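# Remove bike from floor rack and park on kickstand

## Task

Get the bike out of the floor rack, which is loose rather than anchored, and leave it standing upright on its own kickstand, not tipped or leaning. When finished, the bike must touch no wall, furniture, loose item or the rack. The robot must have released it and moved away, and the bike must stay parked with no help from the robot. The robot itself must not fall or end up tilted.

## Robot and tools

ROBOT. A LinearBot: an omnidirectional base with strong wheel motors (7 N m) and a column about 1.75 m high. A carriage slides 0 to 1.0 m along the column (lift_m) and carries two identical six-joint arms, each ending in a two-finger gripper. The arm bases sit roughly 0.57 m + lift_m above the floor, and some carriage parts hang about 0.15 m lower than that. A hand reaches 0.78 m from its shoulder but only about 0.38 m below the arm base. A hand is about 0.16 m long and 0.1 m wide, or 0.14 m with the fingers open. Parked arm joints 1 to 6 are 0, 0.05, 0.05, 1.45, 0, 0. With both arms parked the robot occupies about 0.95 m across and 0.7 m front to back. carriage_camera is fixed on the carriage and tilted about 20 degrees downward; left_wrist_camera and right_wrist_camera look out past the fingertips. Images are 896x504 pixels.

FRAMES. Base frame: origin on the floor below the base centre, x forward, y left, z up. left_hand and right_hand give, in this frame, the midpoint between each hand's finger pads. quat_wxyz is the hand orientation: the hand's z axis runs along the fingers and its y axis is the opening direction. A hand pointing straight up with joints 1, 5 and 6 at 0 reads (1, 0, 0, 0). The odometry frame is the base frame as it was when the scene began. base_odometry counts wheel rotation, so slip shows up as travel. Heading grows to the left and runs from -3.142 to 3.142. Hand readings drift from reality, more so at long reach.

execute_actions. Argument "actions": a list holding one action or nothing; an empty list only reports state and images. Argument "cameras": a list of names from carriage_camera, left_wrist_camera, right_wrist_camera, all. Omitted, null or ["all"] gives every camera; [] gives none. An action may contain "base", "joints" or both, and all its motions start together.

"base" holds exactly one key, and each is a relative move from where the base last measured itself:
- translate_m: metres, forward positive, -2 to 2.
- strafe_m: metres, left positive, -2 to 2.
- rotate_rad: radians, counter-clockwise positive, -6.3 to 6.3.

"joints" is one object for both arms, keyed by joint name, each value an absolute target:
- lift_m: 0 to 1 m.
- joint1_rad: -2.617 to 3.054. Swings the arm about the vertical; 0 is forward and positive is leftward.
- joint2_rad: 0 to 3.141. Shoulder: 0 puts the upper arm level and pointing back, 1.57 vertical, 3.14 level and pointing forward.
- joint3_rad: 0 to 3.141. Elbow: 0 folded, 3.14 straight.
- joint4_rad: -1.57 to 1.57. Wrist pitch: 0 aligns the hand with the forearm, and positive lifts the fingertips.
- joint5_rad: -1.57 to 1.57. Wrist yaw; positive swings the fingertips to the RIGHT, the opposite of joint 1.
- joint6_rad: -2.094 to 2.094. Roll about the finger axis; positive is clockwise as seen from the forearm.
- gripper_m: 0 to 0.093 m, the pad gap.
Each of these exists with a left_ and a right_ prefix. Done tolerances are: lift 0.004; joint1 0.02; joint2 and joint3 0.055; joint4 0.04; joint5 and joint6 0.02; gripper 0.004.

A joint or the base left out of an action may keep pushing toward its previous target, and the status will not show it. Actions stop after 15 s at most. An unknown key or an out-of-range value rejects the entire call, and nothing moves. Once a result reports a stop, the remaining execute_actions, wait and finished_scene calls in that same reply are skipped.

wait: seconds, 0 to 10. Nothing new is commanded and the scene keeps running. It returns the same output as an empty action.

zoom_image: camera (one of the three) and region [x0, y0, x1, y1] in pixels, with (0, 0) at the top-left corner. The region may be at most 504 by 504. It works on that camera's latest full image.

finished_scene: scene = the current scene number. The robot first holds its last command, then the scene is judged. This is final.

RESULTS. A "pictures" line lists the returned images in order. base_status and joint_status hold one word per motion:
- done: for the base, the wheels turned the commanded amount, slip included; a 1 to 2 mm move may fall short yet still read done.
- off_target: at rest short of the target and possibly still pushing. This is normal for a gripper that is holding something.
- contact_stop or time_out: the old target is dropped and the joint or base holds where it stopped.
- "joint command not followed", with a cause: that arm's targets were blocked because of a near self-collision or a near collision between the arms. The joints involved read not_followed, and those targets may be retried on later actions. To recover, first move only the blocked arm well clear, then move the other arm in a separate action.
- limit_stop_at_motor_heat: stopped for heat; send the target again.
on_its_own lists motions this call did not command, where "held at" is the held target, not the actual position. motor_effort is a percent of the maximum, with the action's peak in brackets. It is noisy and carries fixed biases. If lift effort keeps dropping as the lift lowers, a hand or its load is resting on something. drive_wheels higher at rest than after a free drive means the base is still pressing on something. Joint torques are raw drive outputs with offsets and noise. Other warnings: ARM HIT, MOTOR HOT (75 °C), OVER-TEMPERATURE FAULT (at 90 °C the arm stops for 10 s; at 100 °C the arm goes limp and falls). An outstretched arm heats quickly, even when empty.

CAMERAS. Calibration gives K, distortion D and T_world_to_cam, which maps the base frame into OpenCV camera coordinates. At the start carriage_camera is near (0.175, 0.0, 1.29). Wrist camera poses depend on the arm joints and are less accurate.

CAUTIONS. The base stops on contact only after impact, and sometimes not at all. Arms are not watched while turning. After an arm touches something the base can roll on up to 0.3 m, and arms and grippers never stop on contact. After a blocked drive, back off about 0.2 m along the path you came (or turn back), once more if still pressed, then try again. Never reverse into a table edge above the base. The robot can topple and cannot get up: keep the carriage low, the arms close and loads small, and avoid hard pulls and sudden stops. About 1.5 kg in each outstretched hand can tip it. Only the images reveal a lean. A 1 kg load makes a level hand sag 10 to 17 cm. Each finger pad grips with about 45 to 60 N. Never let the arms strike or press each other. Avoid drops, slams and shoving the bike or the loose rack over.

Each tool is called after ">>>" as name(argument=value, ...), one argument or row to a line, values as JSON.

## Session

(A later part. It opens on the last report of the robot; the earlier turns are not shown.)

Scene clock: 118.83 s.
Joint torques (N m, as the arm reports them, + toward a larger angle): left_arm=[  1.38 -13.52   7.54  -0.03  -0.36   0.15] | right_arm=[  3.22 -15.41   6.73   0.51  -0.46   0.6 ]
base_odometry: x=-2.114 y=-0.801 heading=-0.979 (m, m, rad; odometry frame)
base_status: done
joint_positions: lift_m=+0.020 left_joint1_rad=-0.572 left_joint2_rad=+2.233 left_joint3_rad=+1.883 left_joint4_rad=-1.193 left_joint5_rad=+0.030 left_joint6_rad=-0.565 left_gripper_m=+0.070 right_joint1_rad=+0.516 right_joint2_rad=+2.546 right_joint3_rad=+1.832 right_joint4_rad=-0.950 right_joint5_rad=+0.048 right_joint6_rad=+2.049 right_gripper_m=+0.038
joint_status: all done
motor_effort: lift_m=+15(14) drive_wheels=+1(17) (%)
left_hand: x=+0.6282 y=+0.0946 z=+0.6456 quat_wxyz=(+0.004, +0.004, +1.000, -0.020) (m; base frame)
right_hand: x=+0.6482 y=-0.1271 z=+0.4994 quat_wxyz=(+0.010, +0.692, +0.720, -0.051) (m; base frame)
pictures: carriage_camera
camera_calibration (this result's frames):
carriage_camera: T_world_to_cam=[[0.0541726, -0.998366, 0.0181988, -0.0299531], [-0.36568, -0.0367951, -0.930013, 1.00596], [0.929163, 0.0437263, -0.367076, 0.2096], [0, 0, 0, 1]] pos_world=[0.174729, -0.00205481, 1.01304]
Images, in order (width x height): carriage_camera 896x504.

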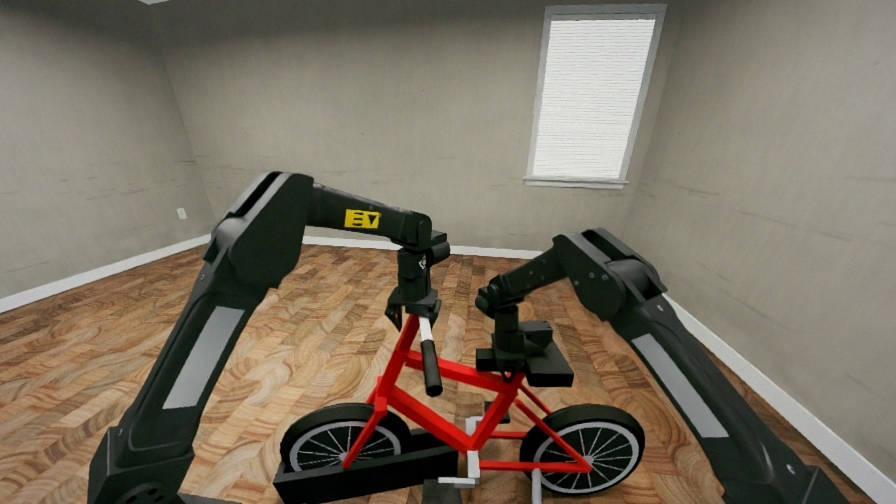

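>>> execute_actions(
  actions=[
    {"base":{"strafe_m":-0.35},"joints":{"lift_m":0.022}},
  ],
  cameras=["carriage_camera"],
)

>>> execute_actions(
  actions=[
    {"base":{"strafe_m":-0.25},"joints":{"lift_m":0.02}},
  ],
  cameras=["carriage_camera"],
)

Scene clock: 124.57 s.
Joint torques (N m, as the arm reports them, + toward a larger angle): left_arm=[  0.83 -13.6    7.41   0.24  -0.16   0.09] | right_arm=[  1.64 -15.69   6.73   0.01   0.04  -0.1 ]
base_odometry: x=-2.324 y=-0.944 heading=-0.979 (m, m, rad; odometry frame)
base_status: strafe_m contact_stop (by the wheels' count: -0.254 of -0.350)
joint_positions: lift_m=+0.022 left_joint1_rad=-0.565 left_joint2_rad=+2.233 left_joint3_rad=+1.883 left_joint4_rad=-1.229 left_joint5_rad=+0.008 left_joint6_rad=-0.559 left_gripper_m=+0.070 right_joint1_rad=+0.536 right_joint2_rad=+2.547 right_joint3_rad=+1.835 right_joint4_rad=-0.877 right_joint5_rad=-0.008 right_joint6_rad=+2.104 right_gripper_m=+0.038
joint_status: all done
motor_effort: lift_m=+19(21) drive_wheels=-2(26) (%)
left_hand: x=+0.6243 y=+0.1051 z=+0.6467 quat_wxyz=(-0.006, +0.003, +1.000, -0.001) (m; base frame)
right_hand: x=+0.6548 y=-0.1015 z=+0.4994 quat_wxyz=(-0.006, +0.706, +0.708, -0.008) (m; base frame)
pictures: carriage_camera
camera_calibration (this result's frames):
carriage_camera: T_world_to_cam=[[0.0541726, -0.998366, 0.0181988, -0.0299754], [-0.36568, -0.0367951, -0.930013, 1.0071], [0.929163, 0.0437263, -0.367076, 0.210051], [0, 0, 0, 1]] pos_world=[0.174729, -0.00205481, 1.01427]
Images, in order (width x height): carriage_camera 896x504.

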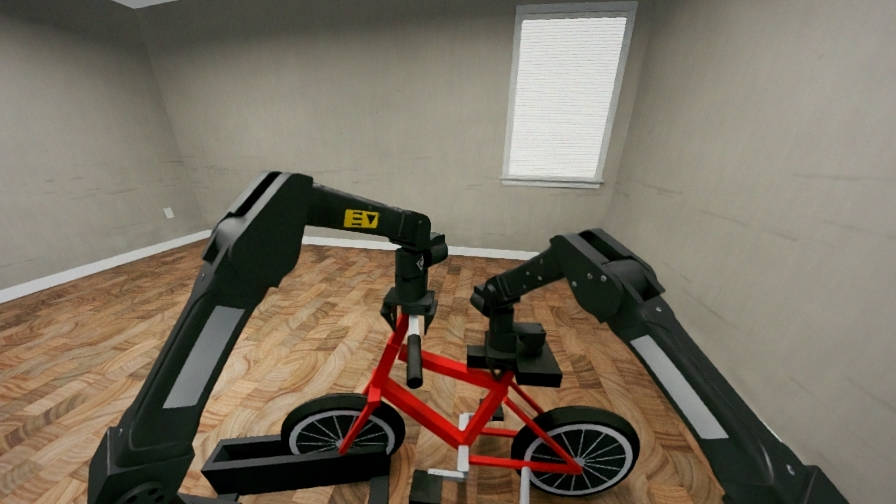

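not run: a stop came earlier in this reply.

>>> execute_actions(
  actions=[
    {"base":{"strafe_m":-0.15},"joints":{"lift_m":0.02}},
  ],
  cameras=["carriage_camera"],
)

Scene clock: 130.67 s.
Joint torques (N m, as the arm reports them, + toward a larger angle): left_arm=[  0.43 -13.53   7.47   0.24  -0.16   0.1 ] | right_arm=[  2.17 -15.58   6.79   0.02   0.1   -0.11]
base_odometry: x=-2.399 y=-0.994 heading=-0.978 (m, m, rad; odometry frame)
base_status: strafe_m contact_stop (by the wheels' count: -0.090 of -0.150)
joint_positions: lift_m=+0.020 left_joint1_rad=-0.560 left_joint2_rad=+2.233 left_joint3_rad=+1.883 left_joint4_rad=-1.231 left_joint5_rad=+0.007 left_joint6_rad=-0.559 left_gripper_m=+0.070 right_joint1_rad=+0.529 right_joint2_rad=+2.546 right_joint3_rad=+1.835 right_joint4_rad=-0.877 right_joint5_rad=-0.013 right_joint6_rad=+2.104 right_gripper_m=+0.038
joint_status: all done
motor_effort: lift_m=+15(13) drive_wheels=+2(17) (%)
left_hand: x=+0.6252 y=+0.1074 z=+0.6455 quat_wxyz=(-0.007, +0.001, +1.000, +0.000) (m; base frame)
right_hand: x=+0.6564 y=-0.1033 z=+0.4988 quat_wxyz=(-0.008, +0.708, +0.706, -0.007) (m; base frame)
pictures: carriage_camera
camera_calibration (this result's frames):
carriage_camera: T_world_to_cam=[[0.0541726, -0.998366, 0.0181988, -0.0299533], [-0.36568, -0.0367951, -0.930013, 1.00597], [0.929163, 0.0437263, -0.367076, 0.209605], [0, 0, 0, 1]] pos_world=[0.174729, -0.00205481, 1.01305]
Images, in order (width x height): carriage_camera 896x504.

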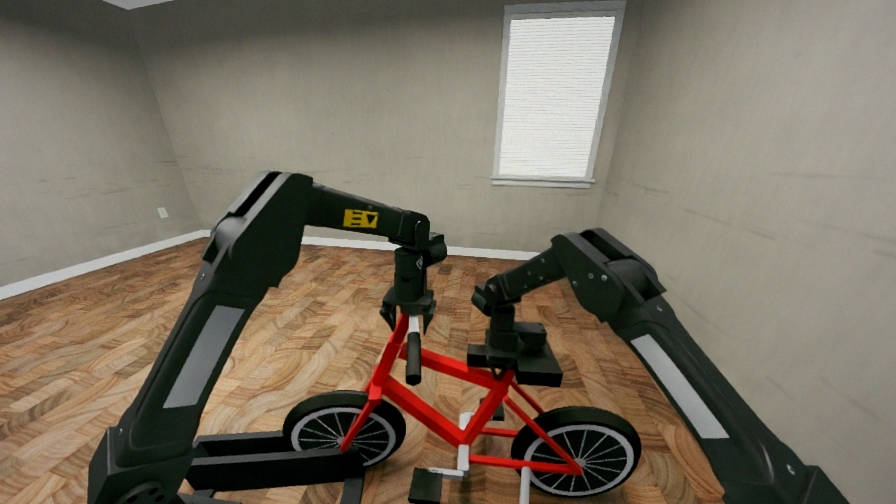

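>>> execute_actions(
  actions=[
    {"base":{"strafe_m":-0.22},"joints":{"lift_m":0.025}},
  ],
  cameras=["carriage_camera"],
)

Scene clock: 136.43 s.
Joint torques (N m, as the arm reports them, + toward a larger angle): left_arm=[  0.37 -13.26   7.45   0.16  -0.18   0.09] | right_arm=[  3.29 -16.09   6.68  -0.05   0.34  -0.11]
base_odometry: x=-2.581 y=-1.117 heading=-0.978 (m, m, rad; odometry frame)
base_status: done
joint_positions: lift_m=+0.025 left_joint1_rad=-0.558 left_joint2_rad=+2.231 left_joint3_rad=+1.883 left_joint4_rad=-1.219 left_joint5_rad=+0.008 left_joint6_rad=-0.558 left_gripper_m=+0.070 right_joint1_rad=+0.516 right_joint2_rad=+2.554 right_joint3_rad=+1.835 right_joint4_rad=-0.872 right_joint5_rad=-0.040 right_joint6_rad=+2.104 right_gripper_m=+0.040
joint_status: all done
motor_effort: lift_m=+19(21) drive_wheels=-1(7) (%)
left_hand: x=+0.6281 y=+0.1062 z=+0.6507 quat_wxyz=(-0.001, +0.000, +1.000, -0.004) (m; base frame)
right_hand: x=+0.6568 y=-0.1048 z=+0.4997 quat_wxyz=(-0.022, +0.713, +0.700, -0.004) (m; base frame)
pictures: carriage_camera
camera_calibration (this result's frames):
carriage_camera: T_world_to_cam=[[0.0541726, -0.998366, 0.0181988, -0.030029], [-0.36568, -0.0367951, -0.930013, 1.00984], [0.929163, 0.0437263, -0.367076, 0.211133], [0, 0, 0, 1]] pos_world=[0.174729, -0.00205481, 1.01721]
Images, in order (width x height): carriage_camera 896x504.

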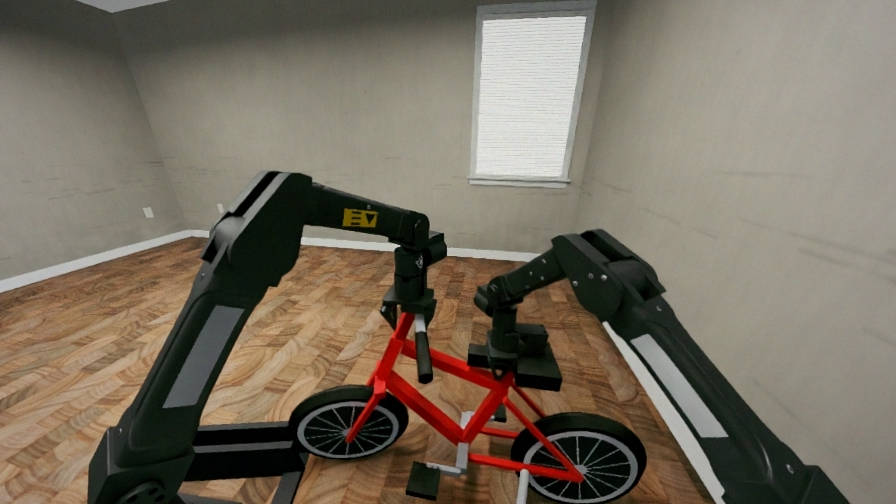

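>>> execute_actions(
  actions=[
    {"base":{"strafe_m":-0.07},"joints":{"lift_m":0.02}},
  ],
)

Scene clock: 140.50 s.
Joint torques (N m, as the arm reports them, + toward a larger angle): left_arm=[  0.47 -13.31   7.35  -0.24  -0.26   0.12] | right_arm=[  2.46 -15.68   6.7   -0.02   0.46  -0.1 ]
base_odometry: x=-2.639 y=-1.156 heading=-0.978 (m, m, rad; odometry frame)
base_status: done
joint_positions: lift_m=+0.020 left_joint1_rad=-0.560 left_joint2_rad=+2.229 left_joint3_rad=+1.887 left_joint4_rad=-1.161 left_joint5_rad=+0.019 left_joint6_rad=-0.561 left_gripper_m=+0.070 right_joint1_rad=+0.526 right_joint2_rad=+2.547 right_joint3_rad=+1.835 right_joint4_rad=-0.875 right_joint5_rad=-0.053 right_joint6_rad=+2.104 right_gripper_m=+0.042
joint_status: all done
motor_effort: lift_m=+12(16) drive_wheels=+1(5) (%)
left_hand: x=+0.6397 y=+0.0957 z=+0.6487 quat_wxyz=(+0.023, +0.000, +0.999, -0.026) (m; base frame)
right_hand: x=+0.6538 y=-0.0983 z=+0.4987 quat_wxyz=(-0.028, +0.709, +0.704, -0.001) (m; base frame)
pictures: carriage_camera, left_wrist_camera, right_wrist_camera
camera_calibration (this result's frames):
carriage_camera: T_world_to_cam=[[0.0541726, -0.998366, 0.0181988, -0.0299532], [-0.36568, -0.0367951, -0.930013, 1.00596], [0.929163, 0.0437263, -0.367076, 0.209602], [0, 0, 0, 1]] pos_world=[0.174729, -0.00205481, 1.01304]
left_wrist_camera: T_world_to_cam=[[0.0293222, -0.99643, 0.0791637, 0.02459], [-0.830706, 0.0197561, 0.556361, 0.17429], [-0.555939, -0.0820755, -0.827161, 1.02786], [0, 0, 0, 1]] pos_world=[0.715492, 0.105421, 0.751294]
right_wrist_camera: T_world_to_cam=[[-0.997184, 0.0471852, 0.058287, 0.628029], [0.0736109, 0.764362, 0.640571, -0.293349], [-0.0143269, 0.643058, -0.765683, 0.58006], [0, 0, 0, 1]] pos_world=[0.656165, -0.178421, 0.595448]
Images, in order (width x height): carriage_camera 896x504, left_wrist_camera 896x504, right_wrist_camera 896x504.

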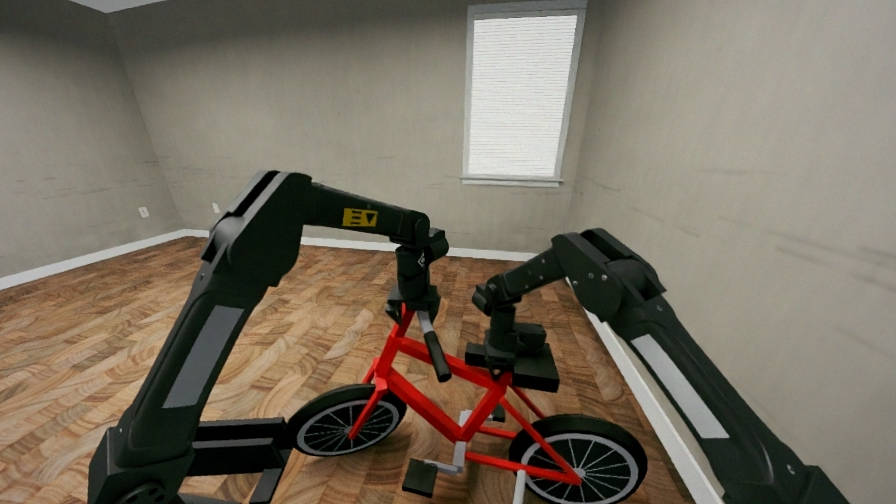

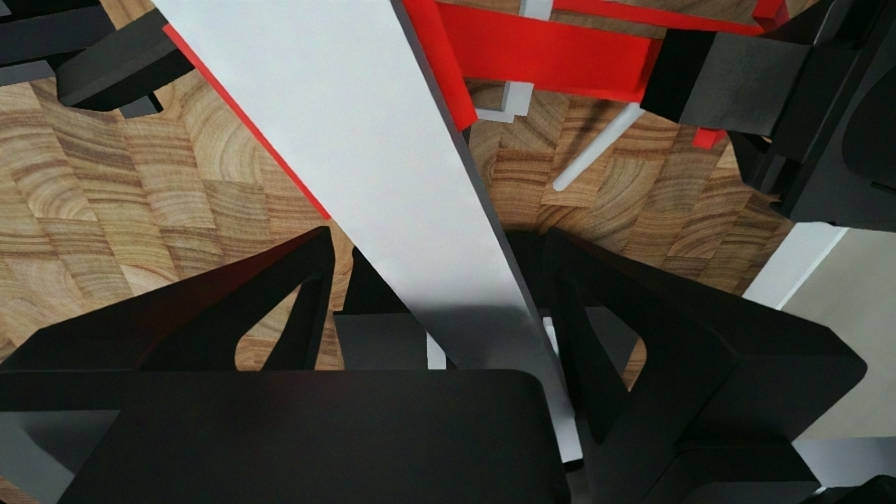

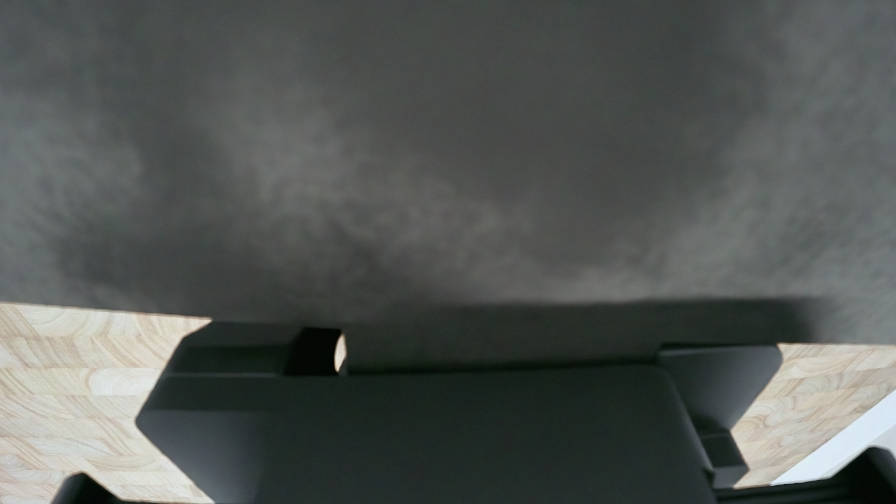

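>>> execute_actions(
  actions=[
    {"base":{"strafe_m":-0.05},"joints":{"lift_m":0.01}},
  ],
  cameras=[],
)

>>> execute_actions(
  actions=[
    {"base":{"translate_m":-0.05},"joints":{"lift_m":0.0}},
  ],
  cameras=[],
)

>>> execute_actions(
  actions=[
    {"joints":{"right_gripper_m":0.093,"left_gripper_m":0.093}},
  ],
)

Scene clock: 146.17 s.
Joint torques (N m, as the arm reports them, + toward a larger angle): left_arm=[  0.5  -13.16   6.97  -0.56  -0.33   0.21] | right_arm=[  1.9  -14.31   6.46   0.14   0.48  -0.11]
base_odometry: x=-2.680 y=-1.184 heading=-0.978 (m, m, rad; odometry frame)
base_status: done
joint_positions: lift_m=+0.010 left_joint1_rad=-0.560 left_joint2_rad=+2.226 left_joint3_rad=+1.894 left_joint4_rad=-1.116 left_joint5_rad=+0.028 left_joint6_rad=-0.570 left_gripper_m=+0.070 right_joint1_rad=+0.533 right_joint2_rad=+2.528 right_joint3_rad=+1.839 right_joint4_rad=-0.890 right_joint5_rad=-0.056 right_joint6_rad=+2.104 right_gripper_m=+0.044
joint_status: all done
motor_effort: lift_m=+13(14) drive_wheels=+1(8) (%)
left_hand: x=+0.6501 y=+0.0874 z=+0.6432 quat_wxyz=(+0.044, -0.004, +0.998, -0.045) (m; base frame)
right_hand: x=+0.6536 y=-0.0943 z=+0.4982 quat_wxyz=(-0.028, +0.707, +0.707, +0.004) (m; base frame)
pictures: none
No camera images: the call's "cameras" was empty. Leave "cameras" out to get every camera's image.

Scene clock: 147.33 s.
Joint torques (N m, as the arm reports them, + toward a larger angle): left_arm=[  0.59 -12.86   6.27  -0.37  -0.26   0.21] | right_arm=[  1.75 -13.08   6.18   0.04   0.19  -0.11]
base_odometry: x=-2.708 y=-1.143 heading=-0.978 (m, m, rad; odometry frame)
base_status: done
joint_positions: lift_m=+0.001 left_joint1_rad=-0.560 left_joint2_rad=+2.224 left_joint3_rad=+1.903 left_joint4_rad=-1.137 left_joint5_rad=+0.025 left_joint6_rad=-0.570 left_gripper_m=+0.070 right_joint1_rad=+0.534 right_joint2_rad=+2.509 right_joint3_rad=+1.848 right_joint4_rad=-0.866 right_joint5_rad=-0.026 right_joint6_rad=+2.104 right_gripper_m=+0.045
joint_status: all done
motor_effort: lift_m=+11(14) drive_wheels=-2(7) (%)
left_hand: x=+0.6483 y=+0.0892 z=+0.6364 quat_wxyz=(+0.041, -0.004, +0.998, -0.041) (m; base frame)
right_hand: x=+0.6669 y=-0.0919 z=+0.4987 quat_wxyz=(-0.007, +0.706, +0.707, +0.024) (m; base frame)
pictures: none
No camera images: the call's "cameras" was empty. Leave "cameras" out to get every camera's image.

Scene clock: 148.23 s.
Joint torques (N m, as the arm reports them, + toward a larger angle): left_arm=[  0.54 -12.52   6.12   0.4   -0.14   0.11] | right_arm=[ -0.75 -13.4    5.95   0.53   0.23  -0.09]
base_odometry: x=-2.709 y=-1.143 heading=-0.978 (m, m, rad; odometry frame)
base_status: not commanded
joint_positions: lift_m=+0.001 left_joint1_rad=-0.560 left_joint2_rad=+2.222 left_joint3_rad=+1.903 left_joint4_rad=-1.245 left_joint5_rad=+0.007 left_joint6_rad=-0.560 left_gripper_m=+0.093 right_joint1_rad=+0.566 right_joint2_rad=+2.516 right_joint3_rad=+1.848 right_joint4_rad=-0.938 right_joint5_rad=-0.029 right_joint6_rad=+2.104 right_gripper_m=+0.093
joint_status: all done
motor_effort: lift_m=+12(13) drive_wheels=-2(2) (%)
left_hand: x=+0.6275 y=+0.1058 z=+0.6354 quat_wxyz=(+0.001, +0.000, +1.000, -0.005) (m; base frame)
right_hand: x=+0.6425 y=-0.0888 z=+0.4956 quat_wxyz=(-0.018, +0.695, +0.718, -0.013) (m; base frame)
pictures: carriage_camera, left_wrist_camera, right_wrist_camera
camera_calibration (this result's frames):
carriage_camera: T_world_to_cam=[[0.0541726, -0.998366, 0.0181988, -0.029593], [-0.36568, -0.0367951, -0.930013, 0.987557], [0.929163, 0.0437263, -0.367076, 0.202337], [0, 0, 0, 1]] pos_world=[0.174729, -0.00205481, 0.993253]
left_wrist_camera: T_world_to_cam=[[0.0315562, -0.998852, 0.0360409, 0.0622367], [-0.80516, -0.00403863, 0.593044, 0.134588], [-0.592218, -0.0477329, -0.804363, 1.01557], [0, 0, 0, 1]] pos_world=[0.707839, 0.111185, 0.734827]
right_wrist_camera: T_world_to_cam=[[-0.998107, 0.00841482, 0.0609279, 0.612339], [0.0442845, 0.785767, 0.616935, -0.265354], [-0.0426838, 0.618465, -0.784652, 0.596826], [0, 0, 0, 1]] pos_world=[0.648406, -0.165762, 0.594699]
Images, in order (width x height): carriage_camera 896x504, left_wrist_camera 896x504, right_wrist_camera 896x504.

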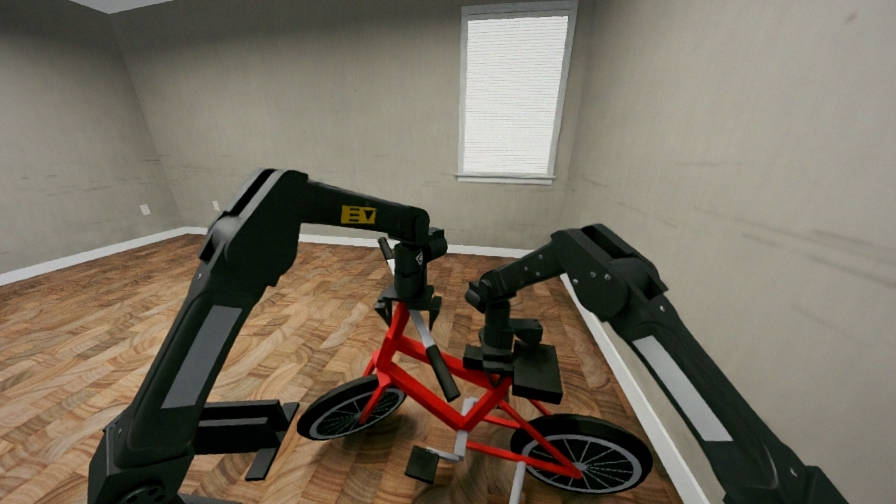

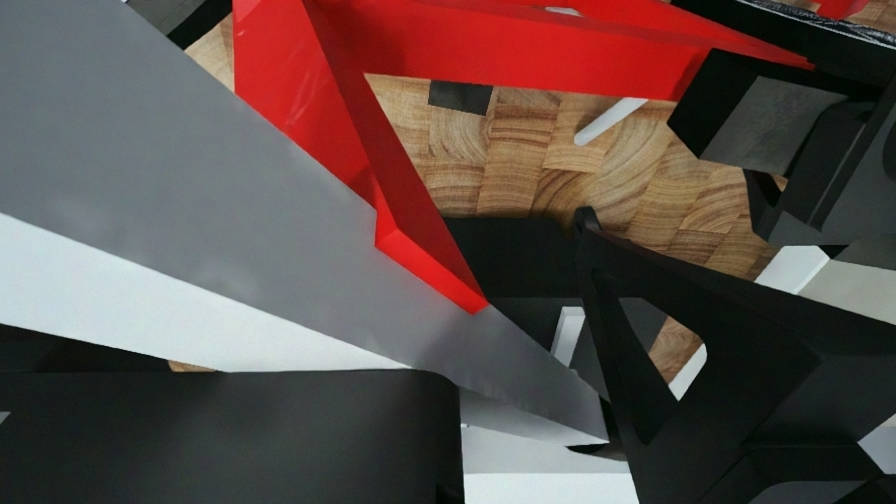

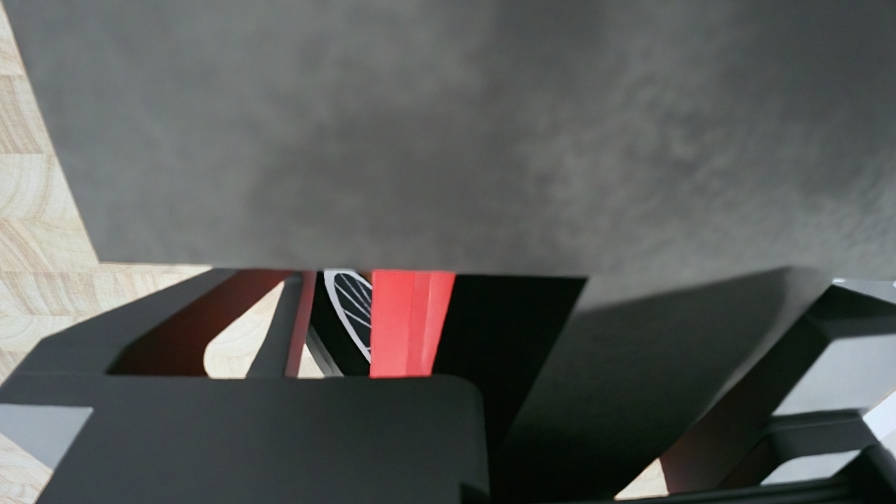

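Ease back as before, then up.

>>> execute_actions(
  actions=[
    {"base":{"translate_m":-0.05}},
  ],
  cameras=["carriage_camera","right_wrist_camera"],
)

>>> execute_actions(
  actions=[
    {"base":{"translate_m":-0.02},"joints":{"lift_m":0.05}},
  ],
)

Scene clock: 154.27 s.
Joint torques (N m, as the arm reports them, + toward a larger angle): left_arm=[  0.79 -12.26   6.07   0.54  -0.2    0.02] | right_arm=[ -1.25 -13.19   6.35   1.24   0.45  -0.1 ]
base_odometry: x=-2.737 y=-1.102 heading=-0.978 (m, m, rad; odometry frame)
base_status: done
joint_positions: lift_m=+0.001 left_joint1_rad=-0.564 left_joint2_rad=+2.220 left_joint3_rad=+1.903 left_joint4_rad=-1.260 left_joint5_rad=+0.012 left_joint6_rad=-0.548 left_gripper_m=+0.093 right_joint1_rad=+0.572 right_joint2_rad=+2.516 right_joint3_rad=+1.839 right_joint4_rad=-1.040 right_joint5_rad=-0.053 right_joint6_rad=+2.104 right_gripper_m=+0.093
joint_status: not commanded
motor_effort: lift_m=+13(12) drive_wheels=-3(6) (%)
left_hand: x=+0.6232 y=+0.1057 z=+0.6365 quat_wxyz=(-0.006, +0.008, +1.000, -0.004) (m; base frame)
right_hand: x=+0.6151 y=-0.0981 z=+0.4961 quat_wxyz=(-0.043, +0.692, +0.717, -0.065) (m; base frame)
pictures: carriage_camera, right_wrist_camera
camera_calibration (this result's frames):
carriage_camera: T_world_to_cam=[[0.0541726, -0.998366, 0.0181988, -0.029593], [-0.36568, -0.0367951, -0.930013, 0.987557], [0.929163, 0.0437263, -0.367076, 0.202337], [0, 0, 0, 1]] pos_world=[0.174729, -0.00205481, 0.993253]
right_wrist_camera: T_world_to_cam=[[-0.986076, 0.00863772, 0.166068, 0.525453], [0.104289, 0.809977, 0.577115, -0.271901], [-0.129526, 0.586398, -0.7996, 0.659528], [0, 0, 0, 1]] pos_world=[0.631919, -0.171052, 0.597016]
Images, in order (width x height): carriage_camera 896x504, right_wrist_camera 896x504.

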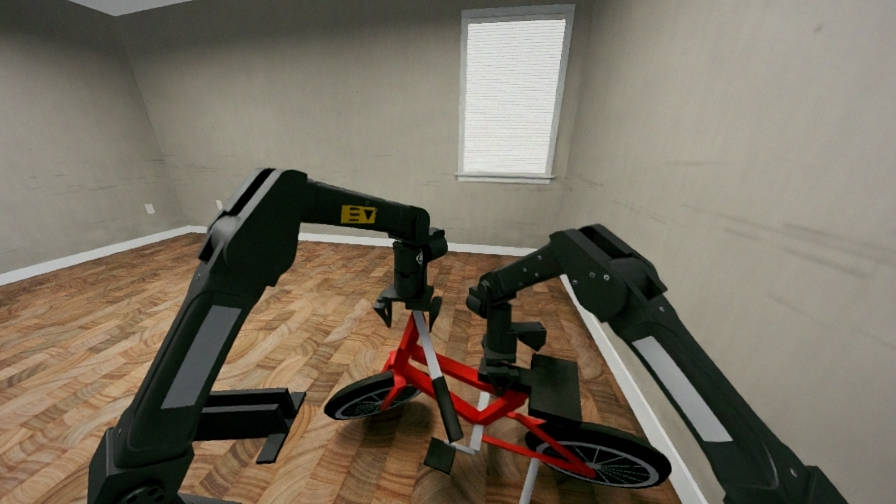

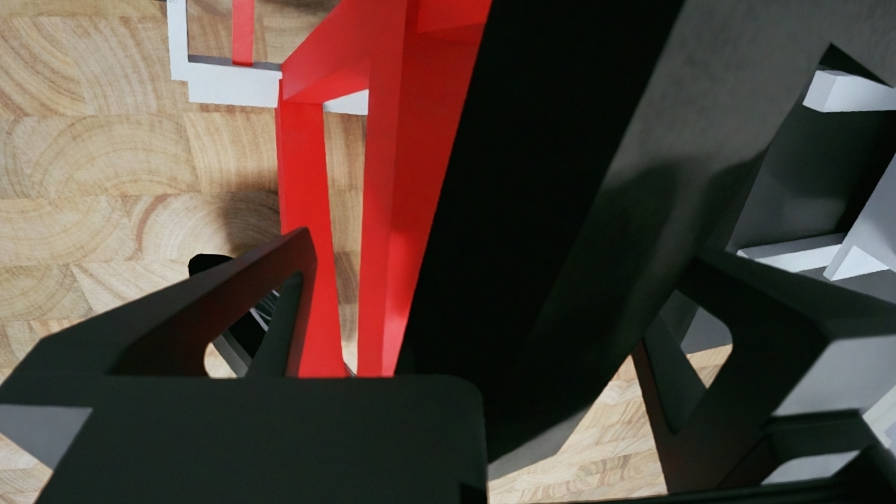

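Scene clock: 155.13 s.
Joint torques (N m, as the arm reports them, + toward a larger angle): left_arm=[  0.68 -12.95   6.05   0.41  -0.14   0.  ] | right_arm=[ -0.56 -12.5    6.66   0.36   0.09  -0.04]
base_odometry: x=-2.748 y=-1.085 heading=-0.978 (m, m, rad; odometry frame)
base_status: done
joint_positions: lift_m=+0.050 left_joint1_rad=-0.563 left_joint2_rad=+2.226 left_joint3_rad=+1.903 left_joint4_rad=-1.246 left_joint5_rad=+0.007 left_joint6_rad=-0.548 left_gripper_m=+0.093 right_joint1_rad=+0.563 right_joint2_rad=+2.503 right_joint3_rad=+1.839 right_joint4_rad=-0.916 right_joint5_rad=-0.012 right_joint6_rad=+2.098 right_gripper_m=+0.093
joint_status: all done
motor_effort: lift_m=+19(21) drive_wheels=-1(8) (%)
left_hand: x=+0.6267 y=+0.1052 z=+0.6831 quat_wxyz=(-0.001, +0.007, +1.000, -0.003) (m; base frame)
right_hand: x=+0.6488 y=-0.0898 z=+0.5483 quat_wxyz=(-0.007, +0.694, +0.720, -0.003) (m; base frame)
pictures: carriage_camera, left_wrist_camera, right_wrist_camera
camera_calibration (this result's frames):
carriage_camera: T_world_to_cam=[[0.0541726, -0.998366, 0.0181988, -0.0304888], [-0.36568, -0.0367951, -0.930013, 1.03334], [0.929163, 0.0437263, -0.367076, 0.220407], [0, 0, 0, 1]] pos_world=[0.174729, -0.00205481, 1.04248]
left_wrist_camera: T_world_to_cam=[[0.0175804, -0.999294, 0.0331929, 0.0707298], [-0.803024, 0.00566685, 0.59592, 0.10133], [-0.595688, -0.0371311, -0.802357, 1.05306], [0, 0, 0, 1]] pos_world=[0.707423, 0.109207, 0.782199]
right_wrist_camera: T_world_to_cam=[[-0.999549, 0.00502364, 0.0296223, 0.633208], [0.0222483, 0.78636, 0.617367, -0.283195], [-0.0201924, 0.617748, -0.786117, 0.625202], [0, 0, 0, 1]] pos_world=[0.651847, -0.166704, 0.64756]
Images, in order (width x height): carriage_camera 896x504, left_wrist_camera 896x504, right_wrist_camera 896x504.

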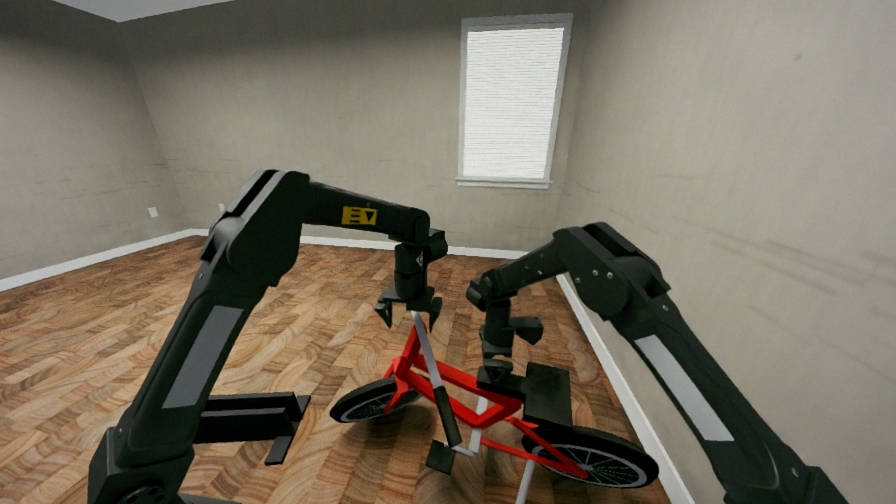

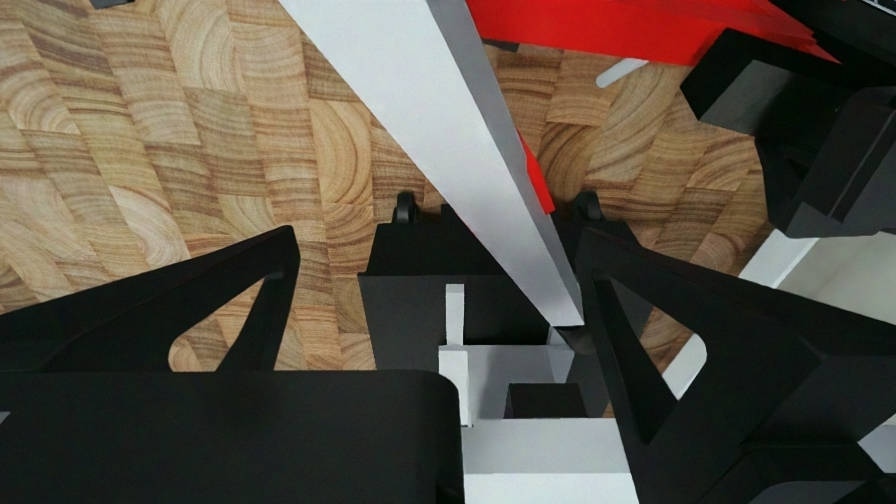

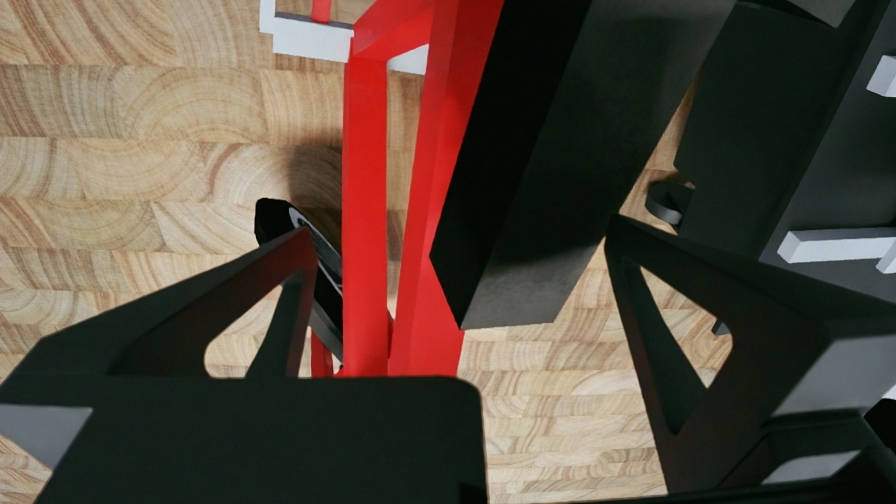

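Standing free. Retreat.

>>> execute_actions(
  actions=[
    {"joints":{"lift_m":0.25}},
  ],
  cameras=[],
)

>>> execute_actions(
  actions=[
    {"base":{"translate_m":-0.45}},
  ],
  cameras=["carriage_camera"],
)

>>> execute_actions(
  actions=[
    {"joints":{"lift_m":0.5}},
  ],
  cameras=["carriage_camera"],
)

>>> zoom_image(
  camera="carriage_camera",
  region=[250,300,700,504],
)

Scene clock: 163.10 s.
Joint torques (N m, as the arm reports them, + toward a larger angle): left_arm=[  0.65 -13.06   6.04   0.37  -0.13  -0.01] | right_arm=[ -0.4  -12.78   6.65   0.31   0.05  -0.03]
base_odometry: x=-2.748 y=-1.085 heading=-0.978 (m, m, rad; odometry frame)
base_status: not commanded
joint_positions: lift_m=+0.250 left_joint1_rad=-0.563 left_joint2_rad=+2.228 left_joint3_rad=+1.903 left_joint4_rad=-1.242 left_joint5_rad=+0.004 left_joint6_rad=-0.548 left_gripper_m=+0.093 right_joint1_rad=+0.562 right_joint2_rad=+2.507 right_joint3_rad=+1.839 right_joint4_rad=-0.908 right_joint5_rad=-0.008 right_joint6_rad=+2.098 right_gripper_m=+0.093
joint_status: all done
motor_effort: lift_m=+17(22) drive_wheels=-1(1) (%)
left_hand: x=+0.6277 y=+0.1051 z=+0.8821 quat_wxyz=(+0.001, +0.007, +1.000, -0.003) (m; base frame)
right_hand: x=+0.6506 y=-0.0903 z=+0.7465 quat_wxyz=(-0.004, +0.695, +0.719, -0.001) (m; base frame)
pictures: none
No camera images: the call's "cameras" was empty. Leave "cameras" out to get every camera's image.

Scene clock: 166.07 s.
Joint torques (N m, as the arm reports them, + toward a larger angle): left_arm=[  0.68 -13.06   6.1    0.37  -0.13  -0.02] | right_arm=[ -0.2  -12.78   6.6    0.31   0.04  -0.02]
base_odometry: x=-2.999 y=-0.712 heading=-0.979 (m, m, rad; odometry frame)
base_status: done
joint_positions: lift_m=+0.250 left_joint1_rad=-0.563 left_joint2_rad=+2.228 left_joint3_rad=+1.903 left_joint4_rad=-1.241 left_joint5_rad=+0.004 left_joint6_rad=-0.548 left_gripper_m=+0.093 right_joint1_rad=+0.559 right_joint2_rad=+2.507 right_joint3_rad=+1.839 right_joint4_rad=-0.907 right_joint5_rad=-0.008 right_joint6_rad=+2.098 right_gripper_m=+0.093
joint_status: not commanded
motor_effort: lift_m=+17(16) drive_wheels=-2(5) (%)
left_hand: x=+0.6278 y=+0.1050 z=+0.8821 quat_wxyz=(+0.001, +0.007, +1.000, -0.003) (m; base frame)
right_hand: x=+0.6512 y=-0.0912 z=+0.7465 quat_wxyz=(-0.004, +0.696, +0.719, -0.001) (m; base frame)
pictures: carriage_camera
camera_calibration (this result's frames):
carriage_camera: T_world_to_cam=[[0.0541726, -0.998366, 0.0181988, -0.0341281], [-0.36568, -0.0367951, -0.930013, 1.21931], [0.929163, 0.0437263, -0.367076, 0.293812], [0, 0, 0, 1]] pos_world=[0.174729, -0.00205481, 1.24245]
Images, in order (width x height): carriage_camera 896x504.

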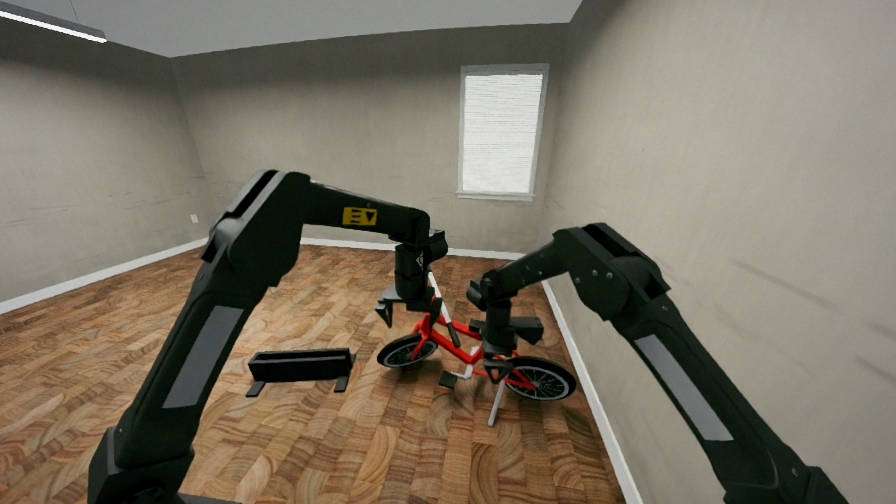

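Scene clock: 167.60 s.
Joint torques (N m, as the arm reports them, + toward a larger angle): left_arm=[  0.67 -13.08   6.06   0.37  -0.12   0.01] | right_arm=[ -0.24 -12.79   6.68   0.3    0.03  -0.03]
base_odometry: x=-2.999 y=-0.712 heading=-0.979 (m, m, rad; odometry frame)
base_status: not commanded
joint_positions: lift_m=+0.500 left_joint1_rad=-0.563 left_joint2_rad=+2.229 left_joint3_rad=+1.903 left_joint4_rad=-1.240 left_joint5_rad=+0.003 left_joint6_rad=-0.548 left_gripper_m=+0.093 right_joint1_rad=+0.559 right_joint2_rad=+2.507 right_joint3_rad=+1.839 right_joint4_rad=-0.905 right_joint5_rad=-0.007 right_joint6_rad=+2.098 right_gripper_m=+0.093
joint_status: all done
motor_effort: lift_m=+17(21) drive_wheels=-2(1) (%)
left_hand: x=+0.6282 y=+0.1050 z=+1.1319 quat_wxyz=(+0.002, +0.007, +1.000, -0.003) (m; base frame)
right_hand: x=+0.6518 y=-0.0910 z=+0.9965 quat_wxyz=(-0.004, +0.696, +0.719, +0.000) (m; base frame)
pictures: carriage_camera
camera_calibration (this result's frames):
carriage_camera: T_world_to_cam=[[0.0541726, -0.998366, 0.0181988, -0.0386779], [-0.36568, -0.0367951, -0.930013, 1.45182], [0.929163, 0.0437263, -0.367076, 0.385584], [0, 0, 0, 1]] pos_world=[0.174729, -0.00205481, 1.49246]
Images, in order (width x height): carriage_camera 896x504.

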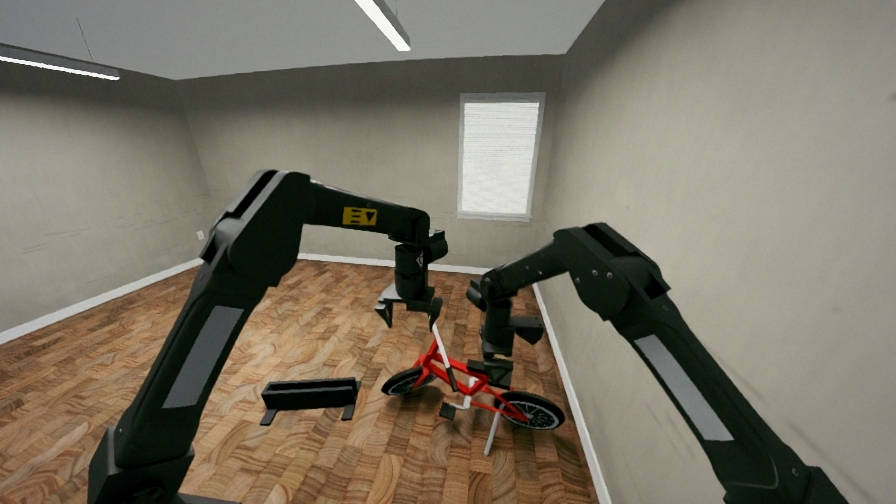

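Region (250, 300, 700, 504) of carriage_camera's 896x504 image, scaled by 1.120, with more detail than that image has; it fills the top 228 rows of this view, and the rest is white.

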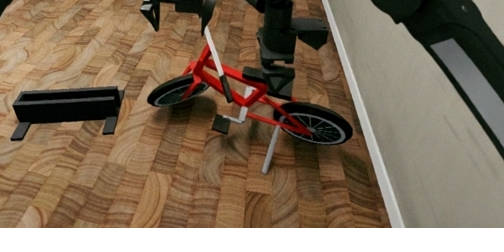

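Clear of both wall and rack.

>>> finished_scene(
  scene=2,
)

The scene is finished: the task was done.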